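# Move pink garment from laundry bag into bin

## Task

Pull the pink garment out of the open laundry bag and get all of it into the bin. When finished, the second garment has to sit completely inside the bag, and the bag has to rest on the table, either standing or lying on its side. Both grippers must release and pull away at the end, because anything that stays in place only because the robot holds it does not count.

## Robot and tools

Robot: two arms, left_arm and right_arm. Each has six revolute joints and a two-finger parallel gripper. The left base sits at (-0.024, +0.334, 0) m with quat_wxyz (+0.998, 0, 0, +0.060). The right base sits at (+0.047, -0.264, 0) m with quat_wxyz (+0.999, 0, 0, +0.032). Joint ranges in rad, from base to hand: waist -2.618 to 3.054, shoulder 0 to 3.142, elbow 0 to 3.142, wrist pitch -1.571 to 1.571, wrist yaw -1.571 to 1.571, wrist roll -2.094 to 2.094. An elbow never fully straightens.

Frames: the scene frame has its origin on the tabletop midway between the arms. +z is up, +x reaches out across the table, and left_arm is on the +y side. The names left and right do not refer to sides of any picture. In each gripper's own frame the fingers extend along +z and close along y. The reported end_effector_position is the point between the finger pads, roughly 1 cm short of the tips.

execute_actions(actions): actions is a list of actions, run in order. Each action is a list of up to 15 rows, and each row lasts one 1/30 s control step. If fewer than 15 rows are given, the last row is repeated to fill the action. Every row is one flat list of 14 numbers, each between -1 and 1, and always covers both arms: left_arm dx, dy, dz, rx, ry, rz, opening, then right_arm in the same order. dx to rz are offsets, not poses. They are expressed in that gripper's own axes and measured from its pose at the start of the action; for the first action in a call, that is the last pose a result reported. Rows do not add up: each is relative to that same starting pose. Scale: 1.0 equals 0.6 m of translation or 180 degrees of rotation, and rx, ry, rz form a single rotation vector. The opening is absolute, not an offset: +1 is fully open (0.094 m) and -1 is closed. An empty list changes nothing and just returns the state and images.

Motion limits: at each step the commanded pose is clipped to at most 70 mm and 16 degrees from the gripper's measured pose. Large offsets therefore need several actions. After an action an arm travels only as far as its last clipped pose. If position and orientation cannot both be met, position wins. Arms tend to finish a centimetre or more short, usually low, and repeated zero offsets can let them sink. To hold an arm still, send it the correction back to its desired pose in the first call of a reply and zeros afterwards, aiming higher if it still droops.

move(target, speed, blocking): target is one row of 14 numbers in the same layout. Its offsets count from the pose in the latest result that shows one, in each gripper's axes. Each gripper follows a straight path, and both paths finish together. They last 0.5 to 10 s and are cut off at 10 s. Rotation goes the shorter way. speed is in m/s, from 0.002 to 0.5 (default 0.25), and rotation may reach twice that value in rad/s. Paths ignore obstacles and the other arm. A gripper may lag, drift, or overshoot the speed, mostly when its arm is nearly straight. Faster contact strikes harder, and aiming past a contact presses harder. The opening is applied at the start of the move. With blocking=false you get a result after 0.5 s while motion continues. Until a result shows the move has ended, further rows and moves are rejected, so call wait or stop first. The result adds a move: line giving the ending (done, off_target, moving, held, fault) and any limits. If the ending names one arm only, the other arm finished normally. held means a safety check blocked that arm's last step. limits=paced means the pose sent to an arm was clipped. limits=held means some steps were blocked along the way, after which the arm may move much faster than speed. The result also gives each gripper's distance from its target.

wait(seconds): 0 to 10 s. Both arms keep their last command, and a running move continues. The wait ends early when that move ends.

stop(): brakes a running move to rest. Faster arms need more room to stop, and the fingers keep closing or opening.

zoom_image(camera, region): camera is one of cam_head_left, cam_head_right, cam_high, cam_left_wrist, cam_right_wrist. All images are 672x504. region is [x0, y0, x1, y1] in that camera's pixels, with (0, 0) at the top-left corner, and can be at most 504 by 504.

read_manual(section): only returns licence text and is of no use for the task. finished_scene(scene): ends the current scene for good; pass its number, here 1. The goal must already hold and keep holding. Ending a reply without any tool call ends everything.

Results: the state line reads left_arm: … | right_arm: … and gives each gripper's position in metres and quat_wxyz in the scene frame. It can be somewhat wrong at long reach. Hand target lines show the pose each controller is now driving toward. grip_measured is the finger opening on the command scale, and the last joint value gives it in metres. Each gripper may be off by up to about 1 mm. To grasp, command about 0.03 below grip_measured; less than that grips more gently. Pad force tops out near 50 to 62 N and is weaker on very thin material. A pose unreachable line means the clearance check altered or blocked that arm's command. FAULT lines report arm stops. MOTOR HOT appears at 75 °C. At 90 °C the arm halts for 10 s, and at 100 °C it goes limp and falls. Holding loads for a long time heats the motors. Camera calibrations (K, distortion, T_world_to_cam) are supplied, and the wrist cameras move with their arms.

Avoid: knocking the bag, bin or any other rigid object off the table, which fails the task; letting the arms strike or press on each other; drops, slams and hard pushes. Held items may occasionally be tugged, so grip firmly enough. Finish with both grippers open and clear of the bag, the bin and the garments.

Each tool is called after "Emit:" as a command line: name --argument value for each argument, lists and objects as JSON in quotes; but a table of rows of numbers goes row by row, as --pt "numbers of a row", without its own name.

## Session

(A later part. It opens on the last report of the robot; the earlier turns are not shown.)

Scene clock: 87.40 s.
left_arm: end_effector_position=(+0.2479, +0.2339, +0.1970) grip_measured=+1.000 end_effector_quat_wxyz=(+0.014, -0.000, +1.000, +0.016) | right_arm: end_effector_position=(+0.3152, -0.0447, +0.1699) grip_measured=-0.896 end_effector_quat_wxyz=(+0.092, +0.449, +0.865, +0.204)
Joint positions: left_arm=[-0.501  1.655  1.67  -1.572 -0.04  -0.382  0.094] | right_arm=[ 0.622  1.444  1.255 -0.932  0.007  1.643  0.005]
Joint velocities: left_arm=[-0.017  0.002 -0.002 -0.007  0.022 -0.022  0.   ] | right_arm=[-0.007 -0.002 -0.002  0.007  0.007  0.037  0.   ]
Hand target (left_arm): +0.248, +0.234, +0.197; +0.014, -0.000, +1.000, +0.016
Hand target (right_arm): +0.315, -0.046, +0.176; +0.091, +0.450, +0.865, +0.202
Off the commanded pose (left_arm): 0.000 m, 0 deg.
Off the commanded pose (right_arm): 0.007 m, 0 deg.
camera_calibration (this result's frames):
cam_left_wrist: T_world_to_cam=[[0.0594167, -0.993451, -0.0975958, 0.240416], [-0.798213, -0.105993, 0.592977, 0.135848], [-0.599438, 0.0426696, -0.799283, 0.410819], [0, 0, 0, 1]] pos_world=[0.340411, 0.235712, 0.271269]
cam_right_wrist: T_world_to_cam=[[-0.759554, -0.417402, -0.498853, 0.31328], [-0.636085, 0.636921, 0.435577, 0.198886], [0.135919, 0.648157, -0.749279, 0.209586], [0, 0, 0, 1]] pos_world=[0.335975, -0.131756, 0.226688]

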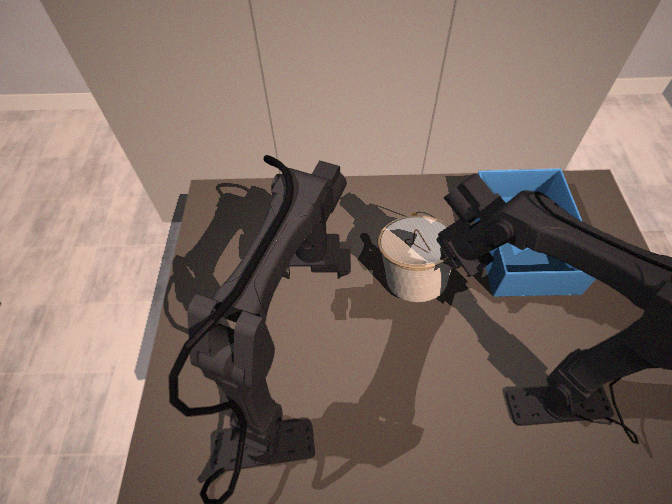

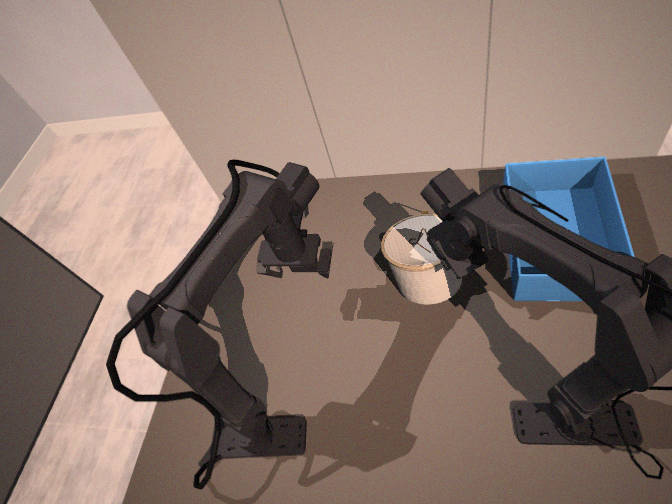

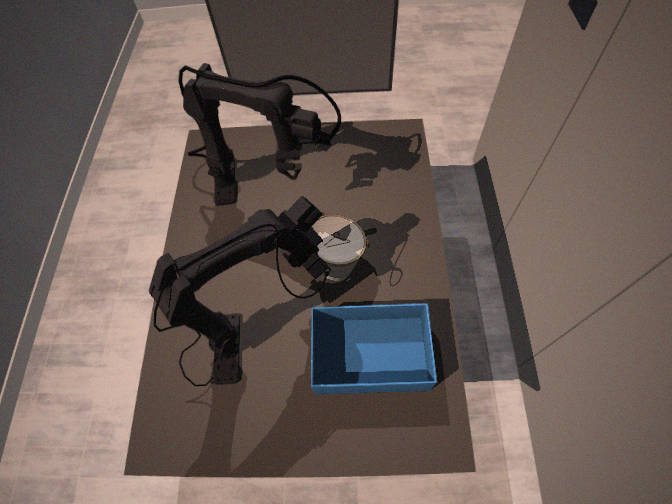

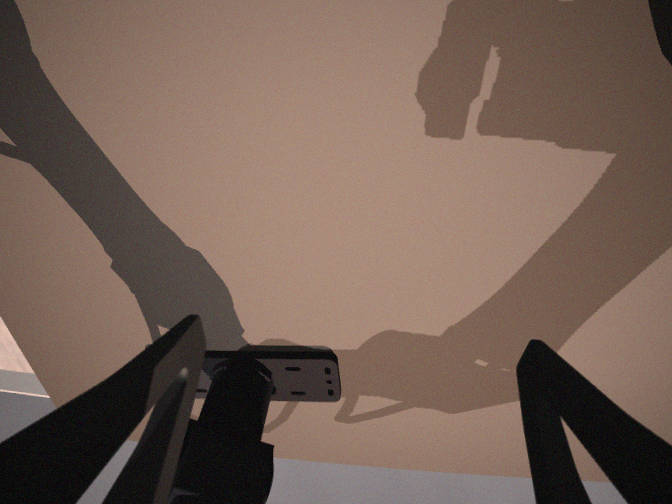

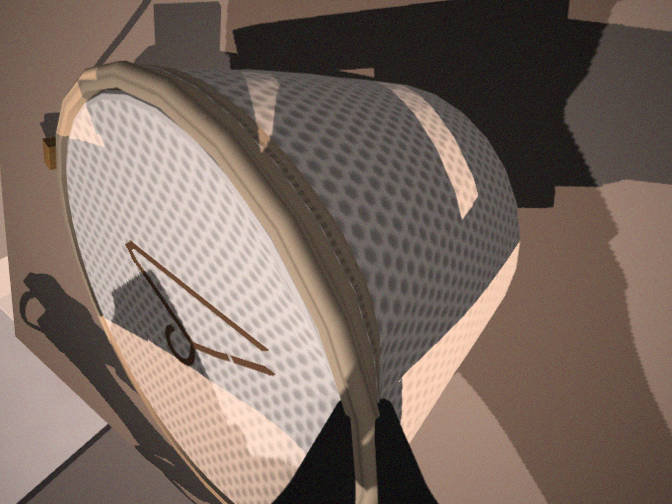

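Emit:
move --target '[0,0,0,0,0,0,1,0,-0.03,0.04,0,0,0,-1]' --speed 0.06

Emit:
move --target '[0,0,0,0,0,0,1,0,0.006,-0.014,0.1,0,0,-0.65]' --speed 0.15

Scene clock: 93.97 s.
left_arm: end_effector_position=(+0.2479, +0.2339, +0.1970) grip_measured=+1.000 end_effector_quat_wxyz=(+0.014, -0.000, +1.000, +0.016) | right_arm: end_effector_position=(+0.3138, -0.0458, +0.1426) grip_measured=-0.896 end_effector_quat_wxyz=(+0.092, +0.449, +0.865, +0.205)
Joint positions: left_arm=[-0.501  1.655  1.67  -1.572 -0.04  -0.382  0.094] | right_arm=[ 0.622  1.436  1.14  -0.822  0.007  1.643  0.005]
Joint velocities: left_arm=[-0.002  0.007 -0.002 -0.051  0.007  0.037  0.   ] | right_arm=[ 0.012  0.012 -0.017  0.051  0.11   0.037 -0.001]
Hand target (left_arm): +0.248, +0.234, +0.197; +0.014, -0.000, +1.000, +0.016
Hand target (right_arm): +0.310, -0.047, +0.141; +0.091, +0.449, +0.865, +0.204
Off the commanded pose (left_arm): 0.000 m, 0 deg.
Off the commanded pose (right_arm): 0.005 m, 0 deg.
move: done
camera_calibration (this result's frames):
cam_left_wrist: T_world_to_cam=[[0.0594167, -0.993451, -0.0975958, 0.240416], [-0.798213, -0.105993, 0.592977, 0.135848], [-0.599438, 0.0426696, -0.799283, 0.410819], [0, 0, 0, 1]] pos_world=[0.340411, 0.235712, 0.271269]
cam_right_wrist: T_world_to_cam=[[-0.758964, -0.416919, -0.500152, 0.298127], [-0.636599, 0.6365, 0.435442, 0.210792], [0.136803, 0.648881, -0.748491, 0.189685], [0, 0, 0, 1]] pos_world=[0.334508, -0.132957, 0.199299]

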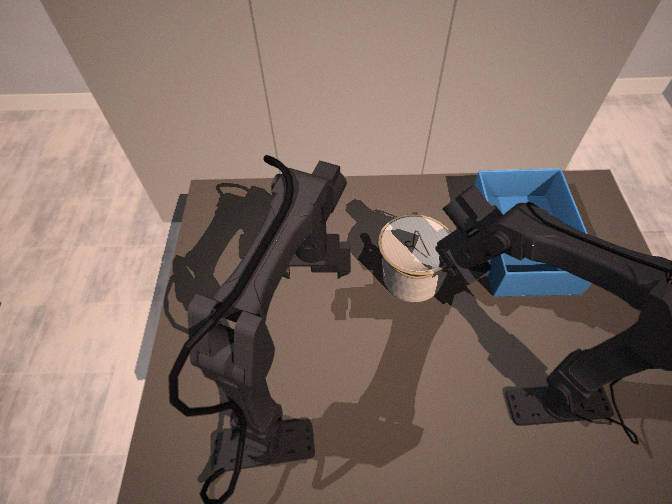

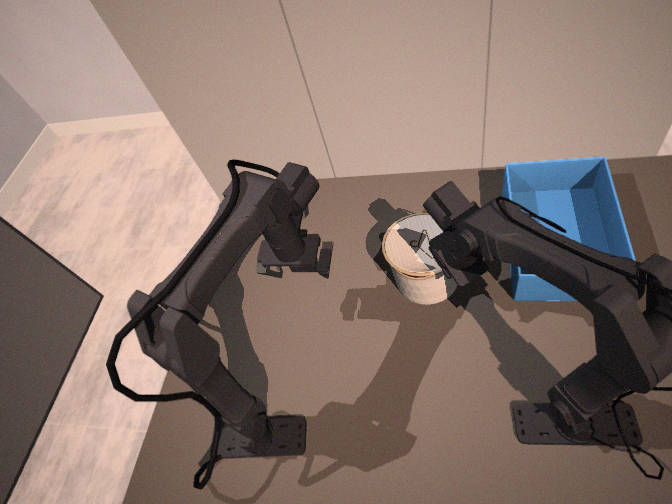

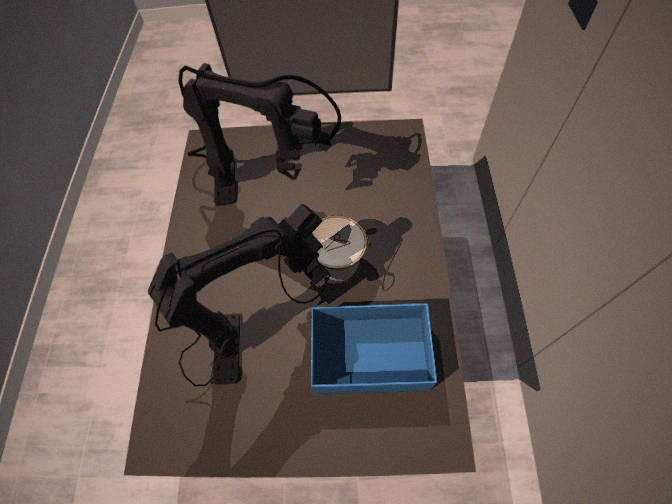

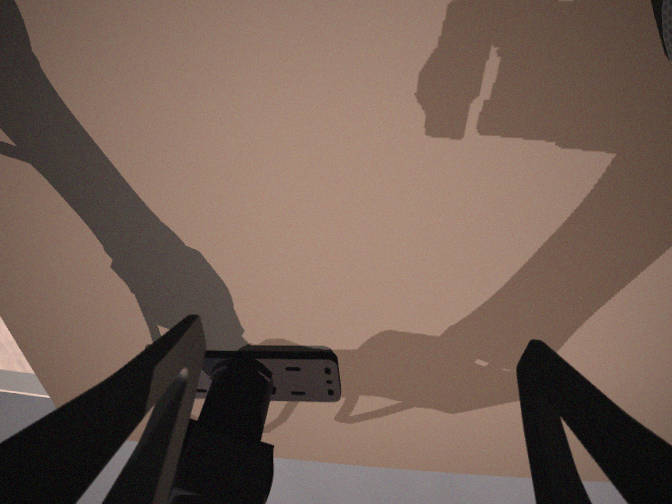

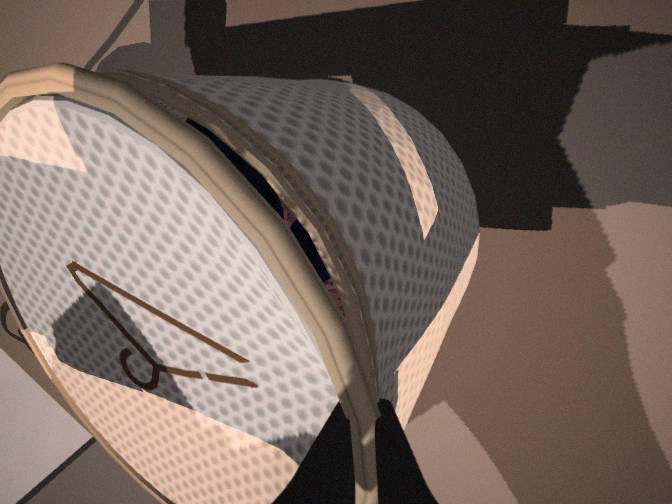

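Scene clock: 95.47 s.
left_arm: end_effector_position=(+0.2479, +0.2339, +0.1970) grip_measured=+1.000 end_effector_quat_wxyz=(+0.014, -0.000, +1.000, +0.016) | right_arm: end_effector_position=(+0.3116, -0.0435, +0.1436) grip_measured=-0.651 end_effector_quat_wxyz=(+0.024, +0.456, +0.887, +0.068)
Joint positions: left_arm=[-0.501  1.655  1.67  -1.572 -0.04  -0.382  0.094] | right_arm=[ 0.622  1.712  1.51  -1.225 -0.011  1.637  0.016]
Joint velocities: left_arm=[-0.007  0.007 -0.017 -0.022  0.007 -0.007  0.   ] | right_arm=[-0.002 -0.002  0.002 -0.081 -0.022 -0.037 -0.   ]
Hand target (left_arm): +0.248, +0.234, +0.197; +0.014, -0.000, +1.000, +0.016
Hand target (right_arm): +0.314, -0.046, +0.149; +0.022, +0.456, +0.887, +0.067
Off the commanded pose (left_arm): 0.000 m, 0 deg.
Off the commanded pose (right_arm): 0.009 m, 0 deg.
move: done
camera_calibration (this result's frames):
cam_left_wrist: T_world_to_cam=[[0.0594167, -0.993451, -0.0975958, 0.240416], [-0.798213, -0.105993, 0.592977, 0.135848], [-0.599438, 0.0426696, -0.799283, 0.410819], [0, 0, 0, 1]] pos_world=[0.340411, 0.235712, 0.271269]
cam_right_wrist: T_world_to_cam=[[-0.843393, -0.49258, -0.214599, 0.279912], [-0.532432, 0.712579, 0.456889, 0.175235], [-0.0721354, 0.499597, -0.86325, 0.264345], [0, 0, 0, 1]] pos_world=[0.348445, -0.119055, 0.208202]

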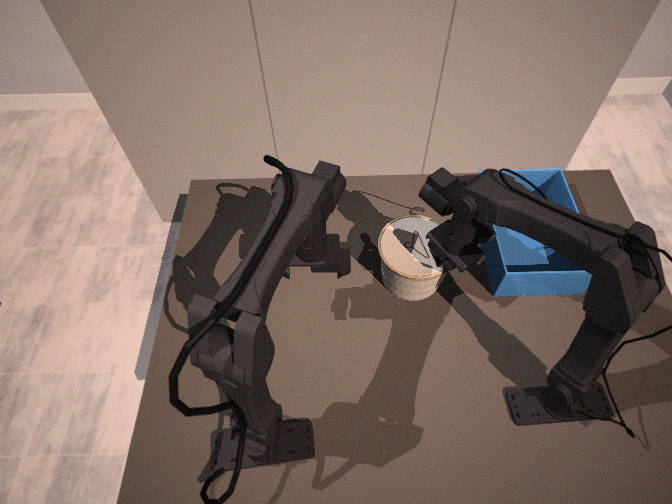

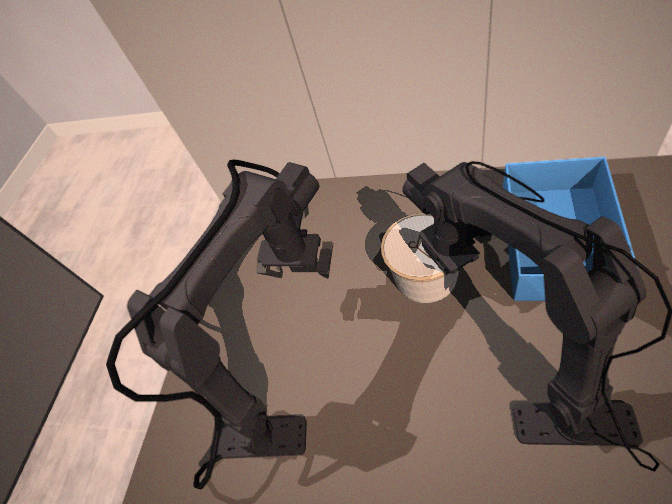

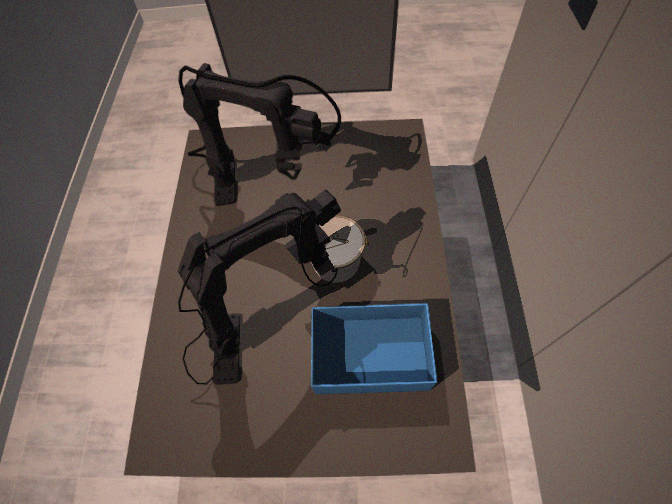

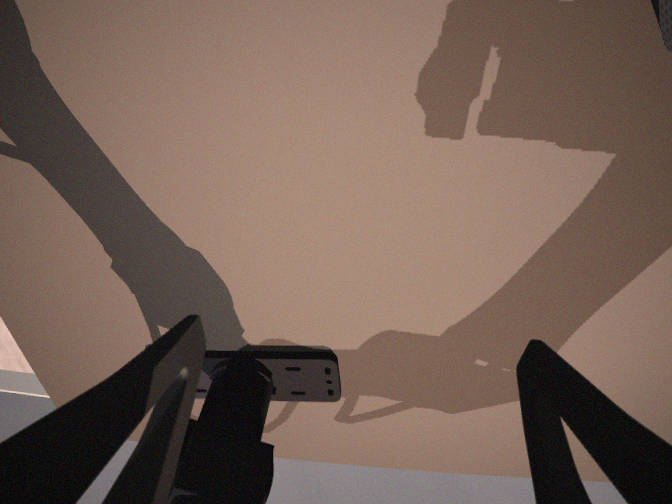

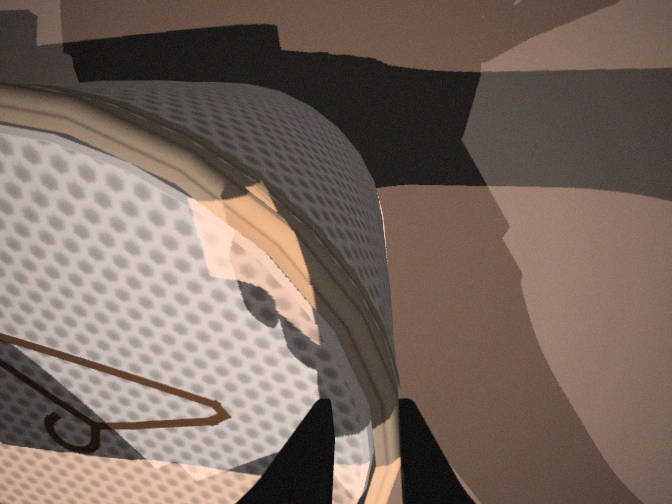

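Emit:
execute_actions --actions '[[[0,0,0,0,0,0,1,0,-0.004,0.003,0,0,0,-0.7]],[[0,0,0,0,0,0,1,0,0,-0.003,0,0,0,-1]],[[0,0,0,0,0,0,1,0,0.005,-0.035,0,0,0,-1]],[[0,0,0,0,0,0,1,0,0.005,-0.03,0,0,0,-1]]]'

Scene clock: 103.67 s.
left_arm: end_effector_position=(+0.2479, +0.2339, +0.1970) grip_measured=+1.000 end_effector_quat_wxyz=(+0.014, -0.000, +1.000, +0.016) | right_arm: end_effector_position=(+0.3100, -0.0447, +0.1698) grip_measured=-0.989 end_effector_quat_wxyz=(+0.021, +0.456, +0.888, +0.062)
Joint positions: left_arm=[-0.501  1.655  1.67  -1.572 -0.04  -0.382  0.094] | right_arm=[ 0.622  1.726  1.632 -1.346 -0.011  1.636  0.001]
Joint velocities: left_arm=[-0.007  0.007 -0.022  0.051 -0.095  0.022  0.   ] | right_arm=[ 0.007  0.002 -0.007 -0.022 -0.007 -0.022 -0.   ]
Hand target (left_arm): +0.248, +0.234, +0.197; +0.014, -0.000, +1.000, +0.016
Hand target (right_arm): +0.311, -0.045, +0.176; +0.022, +0.456, +0.887, +0.063
Off the commanded pose (left_arm): 0.000 m, 0 deg.
Off the commanded pose (right_arm): 0.006 m, 0 deg.
camera_calibration (this result's frames):
cam_left_wrist: T_world_to_cam=[[0.0594167, -0.993451, -0.0975958, 0.240416], [-0.798213, -0.105993, 0.592977, 0.135848], [-0.599438, 0.0426696, -0.799283, 0.410819], [0, 0, 0, 1]] pos_world=[0.340411, 0.235712, 0.271269]
cam_right_wrist: T_world_to_cam=[[-0.845194, -0.494504, -0.202762, 0.282128], [-0.528333, 0.715768, 0.456662, 0.16221], [-0.0806902, 0.493094, -0.866226, 0.290263], [0, 0, 0, 1]] pos_world=[0.347575, -0.119718, 0.234563]

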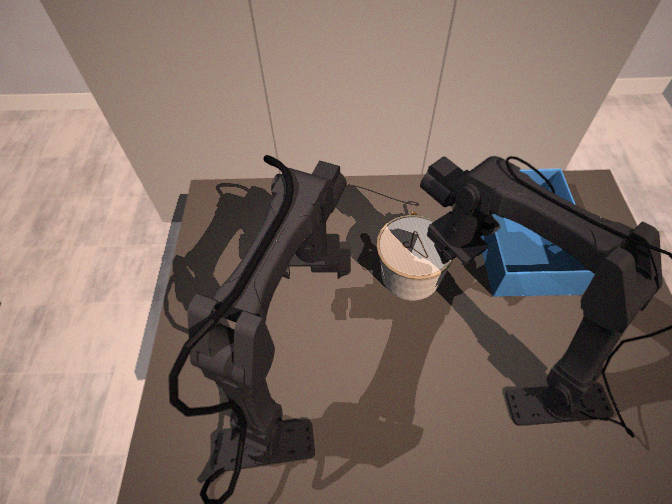

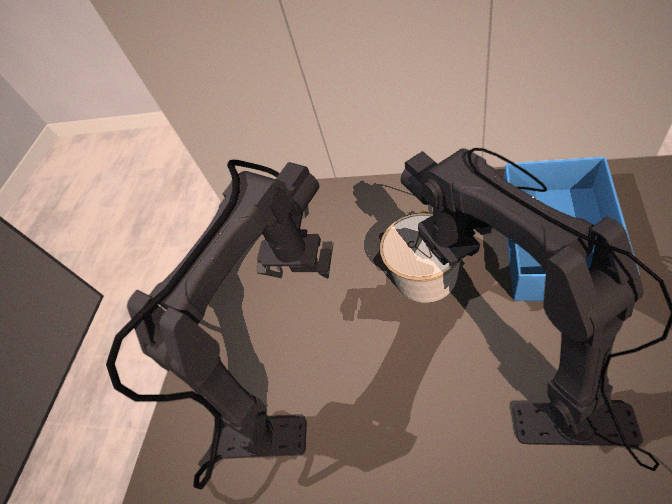

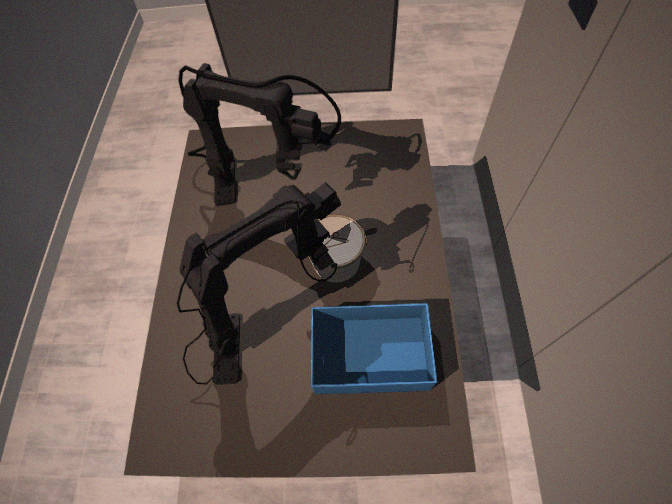

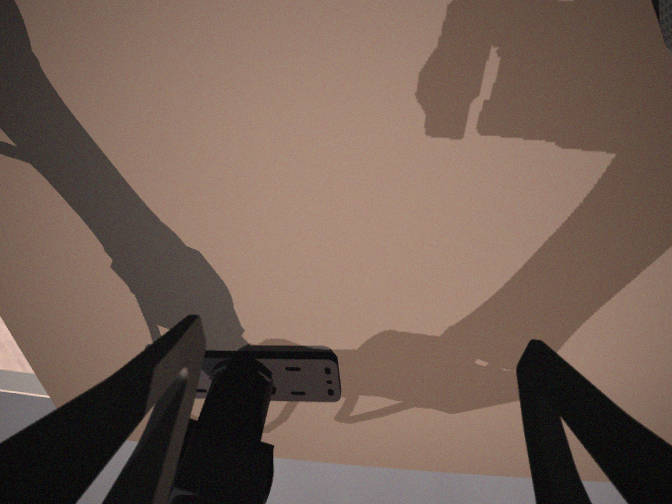

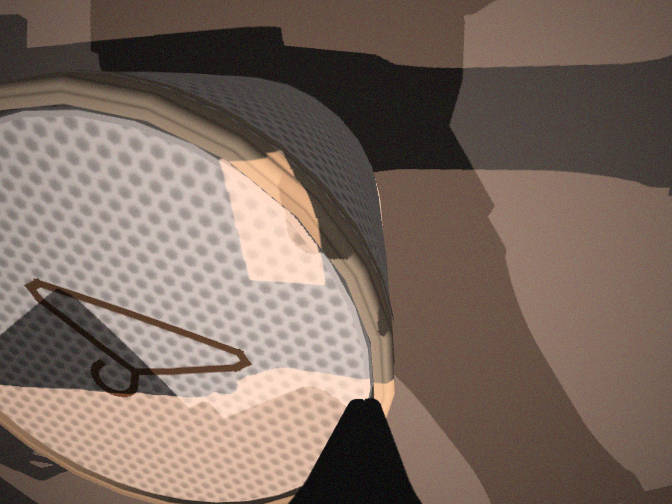

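Emit:
move --target '[0,0,0,0,0,0,1,0,-0.033,0.035,-0.27,0,0,-0.75]' --speed 0.25

Scene clock: 113.23 s.
left_arm: end_effector_position=(+0.2479, +0.2339, +0.1970) grip_measured=+1.000 end_effector_quat_wxyz=(+0.014, -0.000, +1.000, +0.016) | right_arm: end_effector_position=(+0.2920, -0.0571, +0.1442) grip_measured=-0.751 end_effector_quat_wxyz=(+0.193, +0.415, +0.789, +0.409)
Joint positions: left_arm=[-0.501  1.655  1.67  -1.572 -0.04  -0.382  0.094] | right_arm=[ 0.678  0.981  0.554 -0.209  0.079  1.671  0.012]
Joint velocities: left_arm=[-0.012  0.017  0.007  0.051  0.022 -0.037  0.   ] | right_arm=[-0.012  0.012  0.002  0.081  0.007 -0.11   0.001]
Hand target (left_arm): +0.248, +0.234, +0.197; +0.014, -0.000, +1.000, +0.016
Hand target (right_arm): +0.293, -0.056, +0.153; +0.203, +0.413, +0.780, +0.423
Off the commanded pose (left_arm): 0.000 m, 0 deg.
Off the commanded pose (right_arm): 0.005 m, 2 deg.
move: done
camera_calibration (this result's frames):
cam_left_wrist: T_world_to_cam=[[0.0594167, -0.993451, -0.0975958, 0.240416], [-0.798213, -0.105993, 0.592977, 0.135848], [-0.599438, 0.0426696, -0.799283, 0.410819], [0, 0, 0, 1]] pos_world=[0.340411, 0.235712, 0.271269]
cam_right_wrist: T_world_to_cam=[[-0.495767, -0.210667, -0.842517, 0.261941], [-0.780239, 0.534064, 0.32558, 0.255341], [0.381369, 0.818776, -0.429142, 0.0934017], [0, 0, 0, 1]] pos_world=[0.293468, -0.157661, 0.177638]

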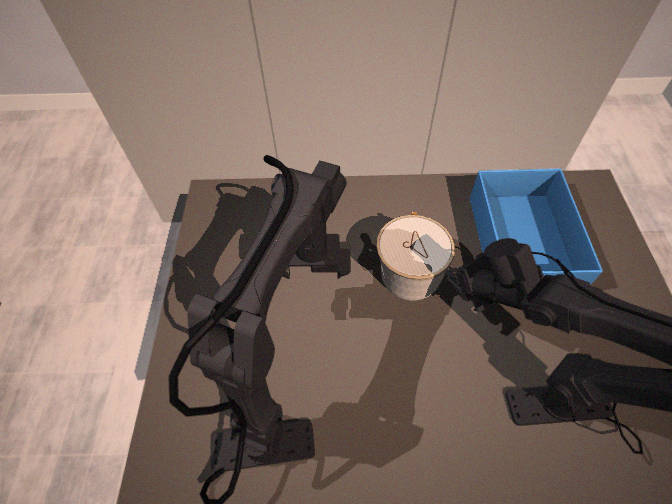

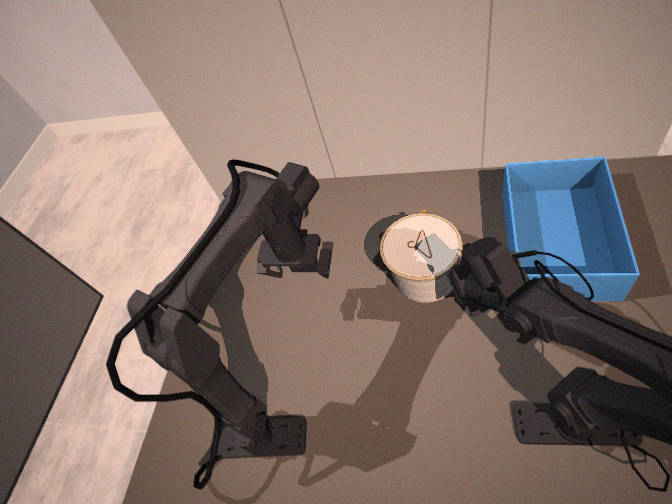

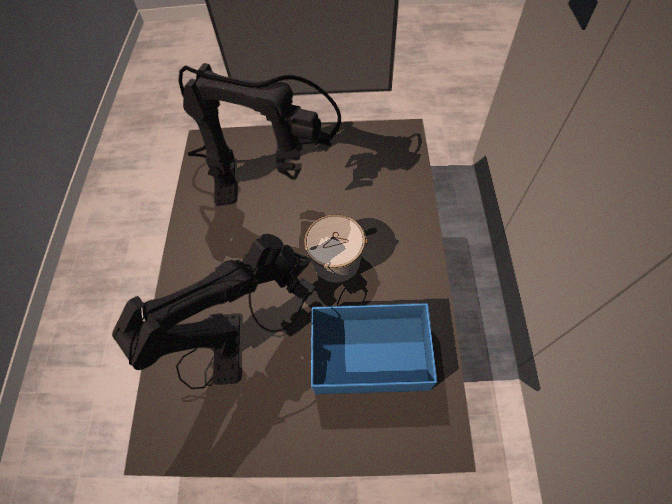

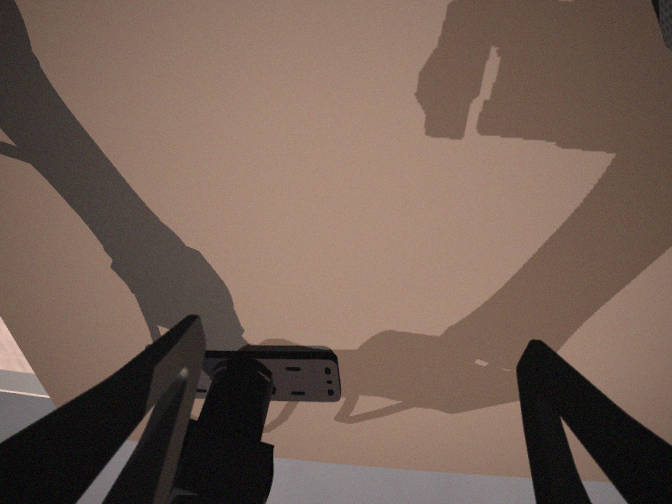

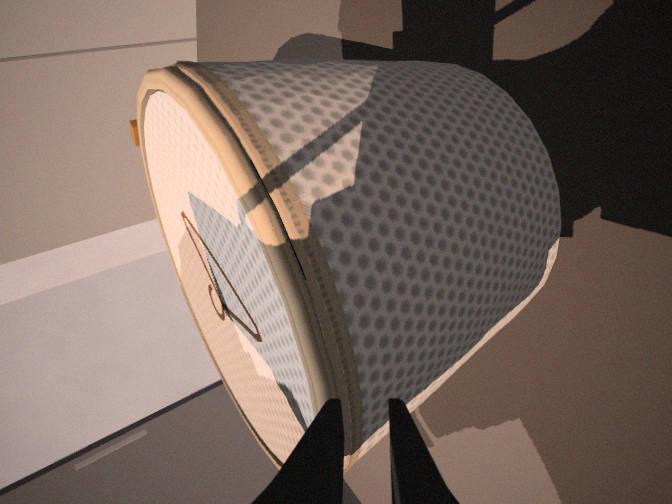

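Emit:
execute_actions --actions '[[[0,0,0,0,0,0,1,0,0.032,0,0,0,0,-0.75]],[[0,0,0,0,0,0,1,0,0.005,0.02,0,0,0,-0.75]]]'

Scene clock: 118.60 s.
left_arm: end_effector_position=(+0.2479, +0.2339, +0.1970) grip_measured=+1.000 end_effector_quat_wxyz=(+0.014, -0.000, +1.000, +0.016) | right_arm: end_effector_position=(+0.3020, -0.0473, +0.1444) grip_measured=-0.751 end_effector_quat_wxyz=(+0.190, +0.416, +0.793, +0.402)
Joint positions: left_arm=[-0.501  1.655  1.67  -1.572 -0.04  -0.382  0.094] | right_arm=[ 0.678  1.06   0.603 -0.194  0.076  1.671  0.012]
Joint velocities: left_arm=[-0.002  0.012  0.002 -0.037  0.037  0.037  0.   ] | right_arm=[-0.007  0.007 -0.002  0.081  0.022 -0.007 -0.001]
Hand target (left_arm): +0.248, +0.234, +0.197; +0.014, -0.000, +1.000, +0.016
Hand target (right_arm): +0.306, -0.045, +0.146; +0.192, +0.416, +0.791, +0.406
Off the commanded pose (left_arm): 0.000 m, 0 deg.
Off the commanded pose (right_arm): 0.005 m, 1 deg.
camera_calibration (this result's frames):
cam_left_wrist: T_world_to_cam=[[0.0594167, -0.993451, -0.0975958, 0.240416], [-0.798213, -0.105993, 0.592977, 0.135848], [-0.599438, 0.0426696, -0.799283, 0.410819], [0, 0, 0, 1]] pos_world=[0.340411, 0.235712, 0.271269]
cam_right_wrist: T_world_to_cam=[[-0.506113, -0.219825, -0.833982, 0.270578], [-0.777153, 0.535565, 0.330459, 0.256257], [0.374008, 0.815382, -0.441894, 0.0855904], [0, 0, 0, 1]] pos_world=[0.304083, -0.147551, 0.178797]

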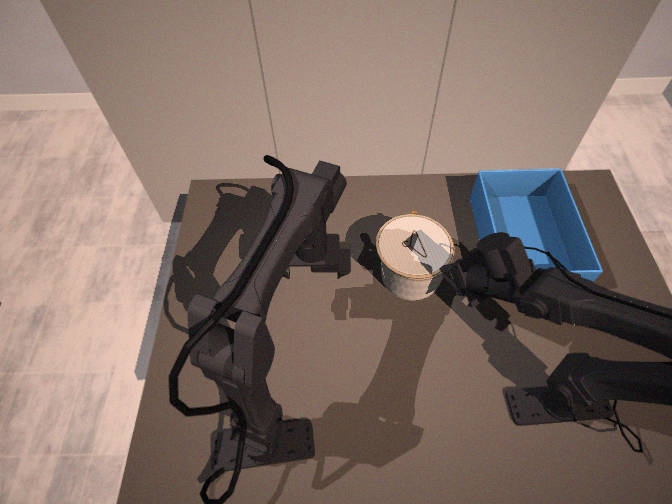

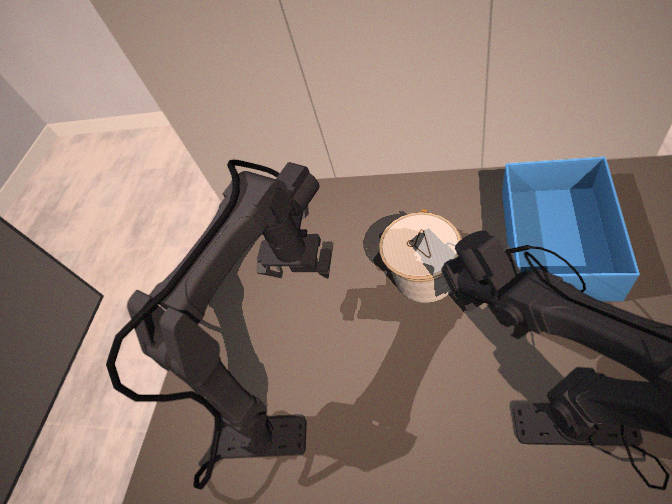

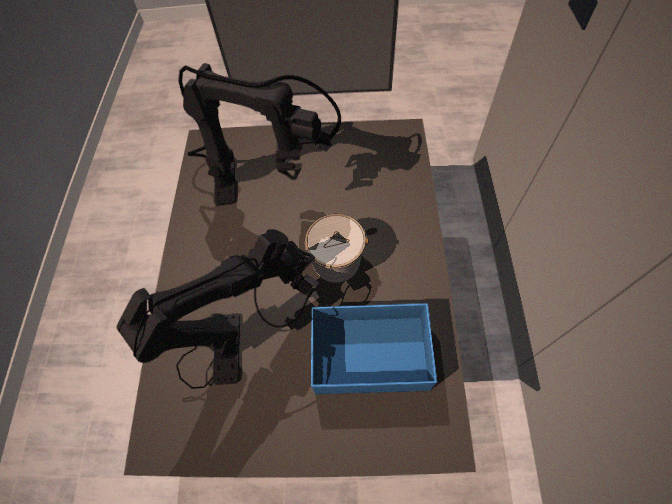

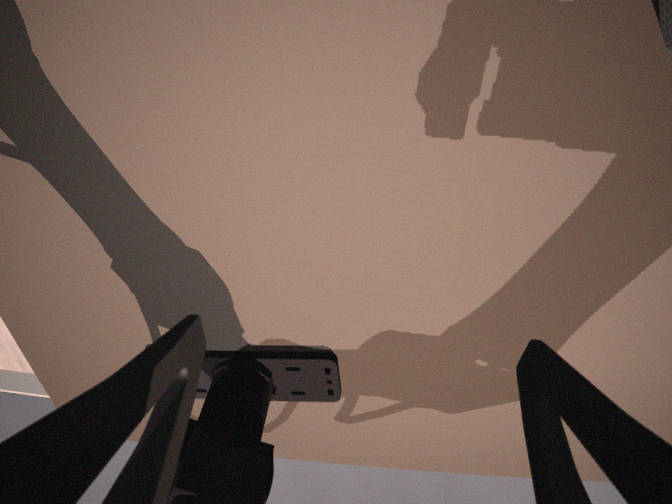

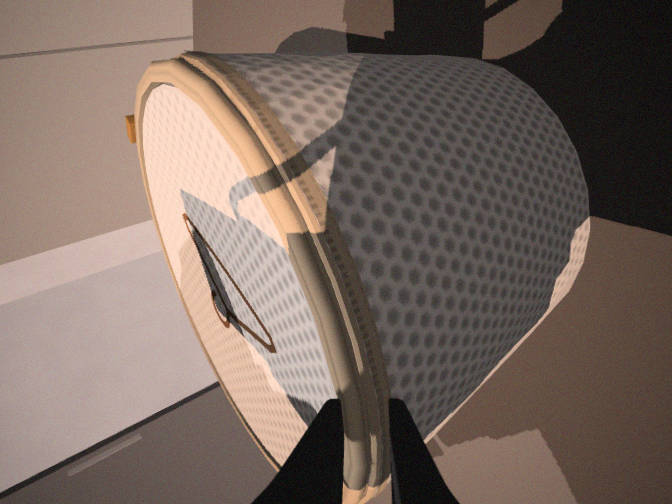

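Emit:
execute_actions --actions '[[[0,0,0,0,0,0,1,0,0.022,0,0,0,0,-0.75]],[[0,0,0,0,0,0,1,0,0.012,0.015,0,0,0,-0.75]]]'

Scene clock: 125.87 s.
left_arm: end_effector_position=(+0.2479, +0.2339, +0.1970) grip_measured=+1.000 end_effector_quat_wxyz=(+0.014, -0.000, +1.000, +0.016) | right_arm: end_effector_position=(+0.3084, -0.0414, +0.1415) grip_measured=-0.751 end_effector_quat_wxyz=(+0.188, +0.417, +0.795, +0.397)
Joint positions: left_arm=[-0.501  1.655  1.67  -1.572 -0.04  -0.382  0.094] | right_arm=[ 0.678  1.112  0.626 -0.177  0.076  1.671  0.012]
Joint velocities: left_arm=[-0.002  0.002  0.007 -0.051 -0.022  0.051  0.   ] | right_arm=[-0.022 -0.007  0.002  0.081 -0.037  0.037 -0.001]
Hand target (left_arm): +0.248, +0.234, +0.197; +0.014, -0.000, +1.000, +0.016
Hand target (right_arm): +0.313, -0.039, +0.146; +0.189, +0.417, +0.795, +0.398
Off the commanded pose (left_arm): 0.000 m, 0 deg.
Off the commanded pose (right_arm): 0.007 m, 0 deg.
camera_calibration (this result's frames):
cam_left_wrist: T_world_to_cam=[[0.0594167, -0.993451, -0.0975958, 0.240416], [-0.798213, -0.105993, 0.592977, 0.135848], [-0.599438, 0.0426696, -0.799283, 0.410819], [0, 0, 0, 1]] pos_world=[0.340411, 0.235712, 0.271269]
cam_right_wrist: T_world_to_cam=[[-0.513123, -0.226253, -0.827958, 0.273766], [-0.774356, 0.53813, 0.33285, 0.257957], [0.370241, 0.811927, -0.451327, 0.079451], [0, 0, 0, 1]] pos_world=[0.31081, -0.141383, 0.176664]

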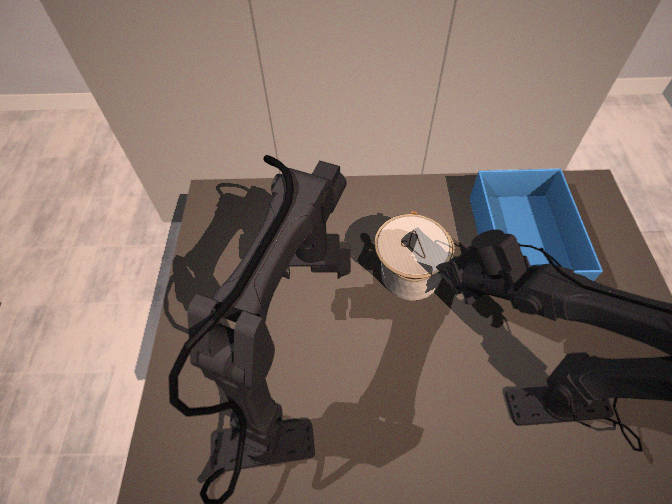

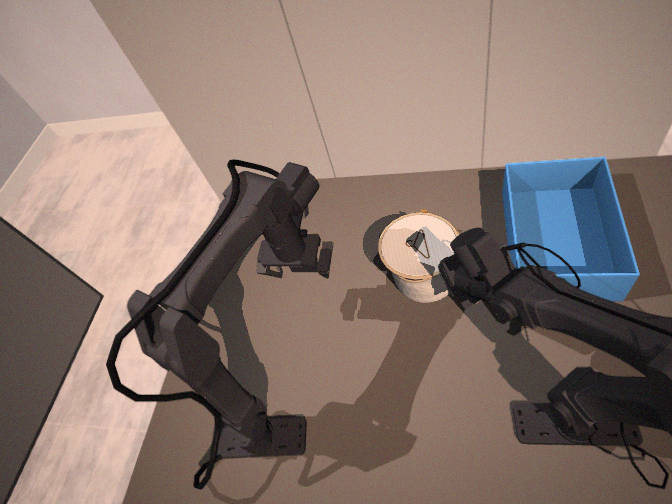

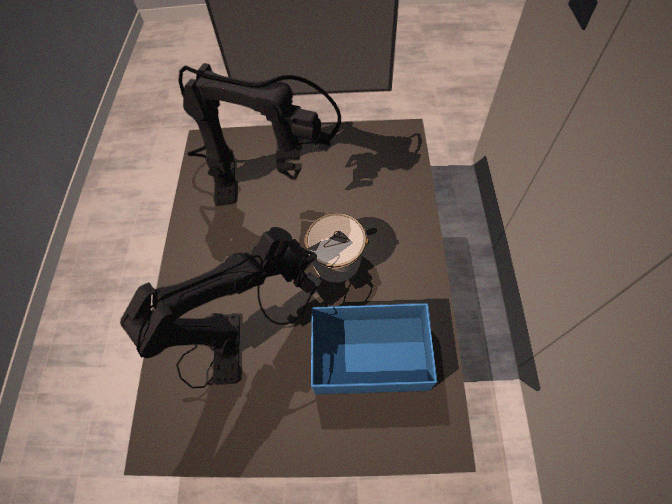

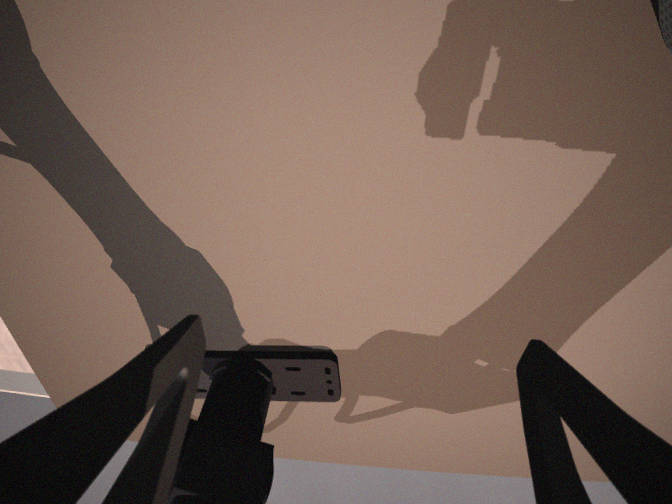

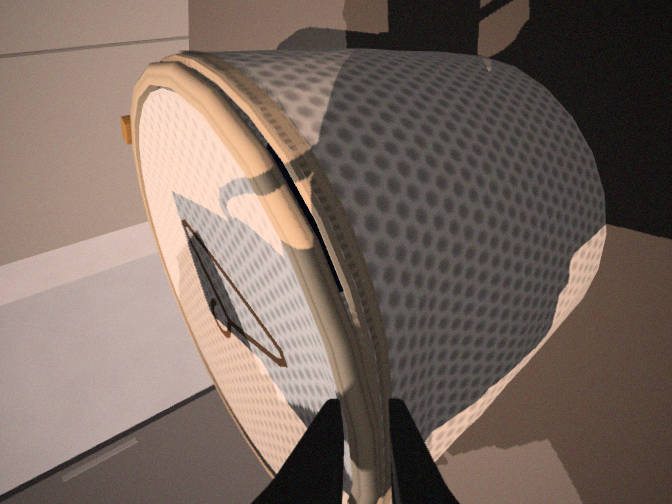

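Emit:
move --target '[0,0,0,0,0,0,1,0,0.045,-0.028,0,0,0,-0.75]' --speed 0.03

Scene clock: 133.43 s.
left_arm: end_effector_position=(+0.2479, +0.2339, +0.1970) grip_measured=+1.000 end_effector_quat_wxyz=(+0.014, -0.000, +1.000, +0.016) | right_arm: end_effector_position=(+0.3083, -0.0413, +0.1578) grip_measured=-0.751 end_effector_quat_wxyz=(+0.183, +0.419, +0.801, +0.385)
Joint positions: left_arm=[-0.501  1.655  1.67  -1.572 -0.04  -0.382  0.094] | right_arm=[ 0.678  1.112  0.715 -0.295  0.076  1.671  0.012]
Joint velocities: left_arm=[ 0.002 -0.022  0.012  0.066 -0.037 -0.081  0.   ] | right_arm=[-0.017 -0.007 -0.002 -0.007 -0.007 -0.022 -0.001]
Hand target (left_arm): +0.248, +0.234, +0.197; +0.014, -0.000, +1.000, +0.016
Hand target (right_arm): +0.312, -0.040, +0.173; +0.188, +0.417, +0.795, +0.397
Off the commanded pose (left_arm): 0.000 m, 0 deg.
Off the commanded pose (right_arm): 0.016 m, 2 deg.
move: off_target (right_arm)
camera_calibration (this result's frames):
cam_left_wrist: T_world_to_cam=[[0.0594167, -0.993451, -0.0975958, 0.240416], [-0.798213, -0.105993, 0.592977, 0.135848], [-0.599438, 0.0426696, -0.799283, 0.410819], [0, 0, 0, 1]] pos_world=[0.340411, 0.235712, 0.271269]
cam_right_wrist: T_world_to_cam=[[-0.530773, -0.242343, -0.812127, 0.289541], [-0.767389, 0.544137, 0.33916, 0.249487], [0.359715, 0.803234, -0.474784, 0.0934003], [0, 0, 0, 1]] pos_world=[0.311536, -0.140609, 0.194873]

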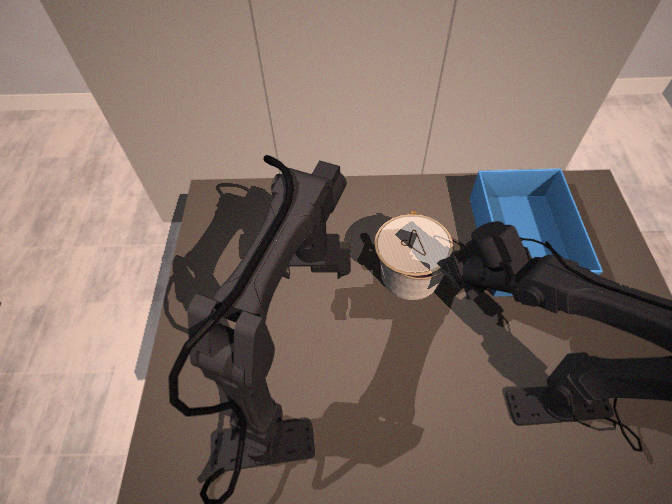

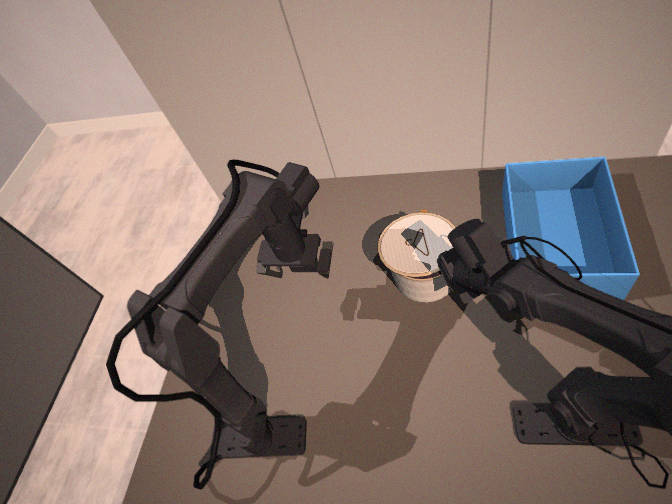

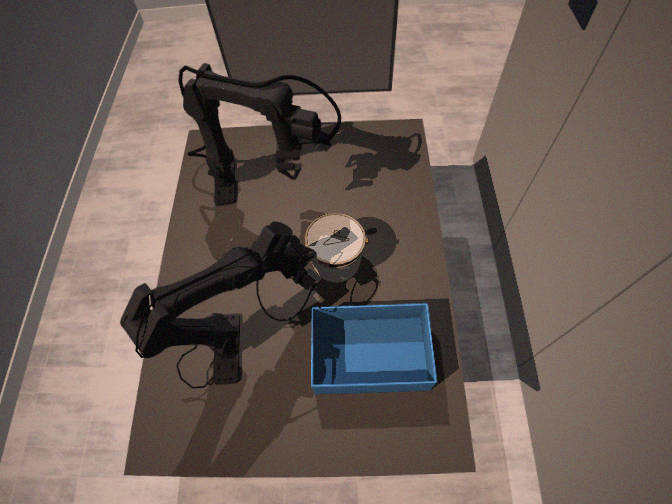

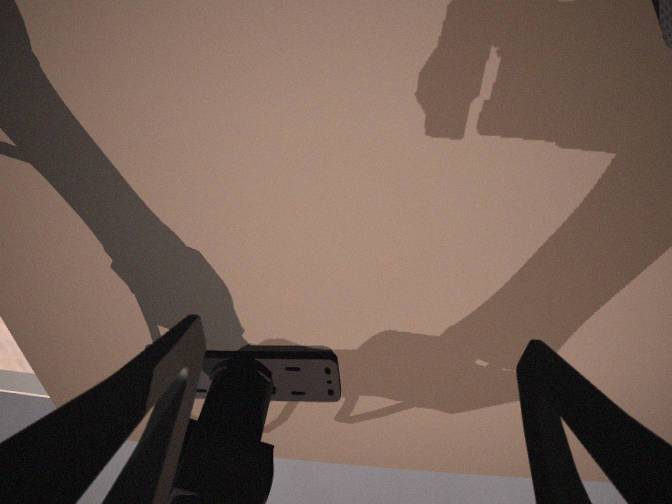

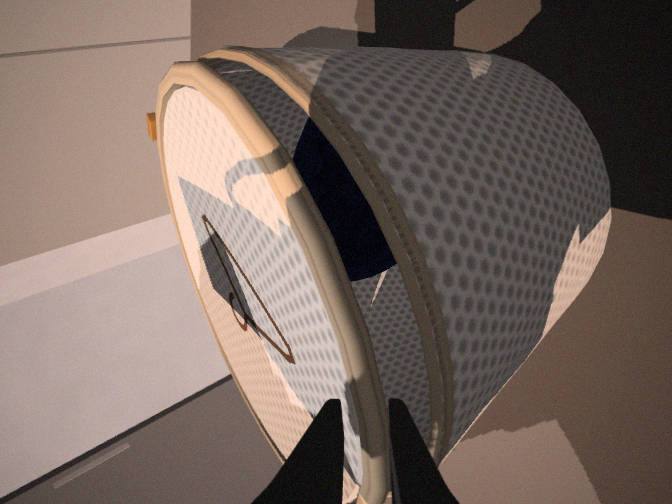

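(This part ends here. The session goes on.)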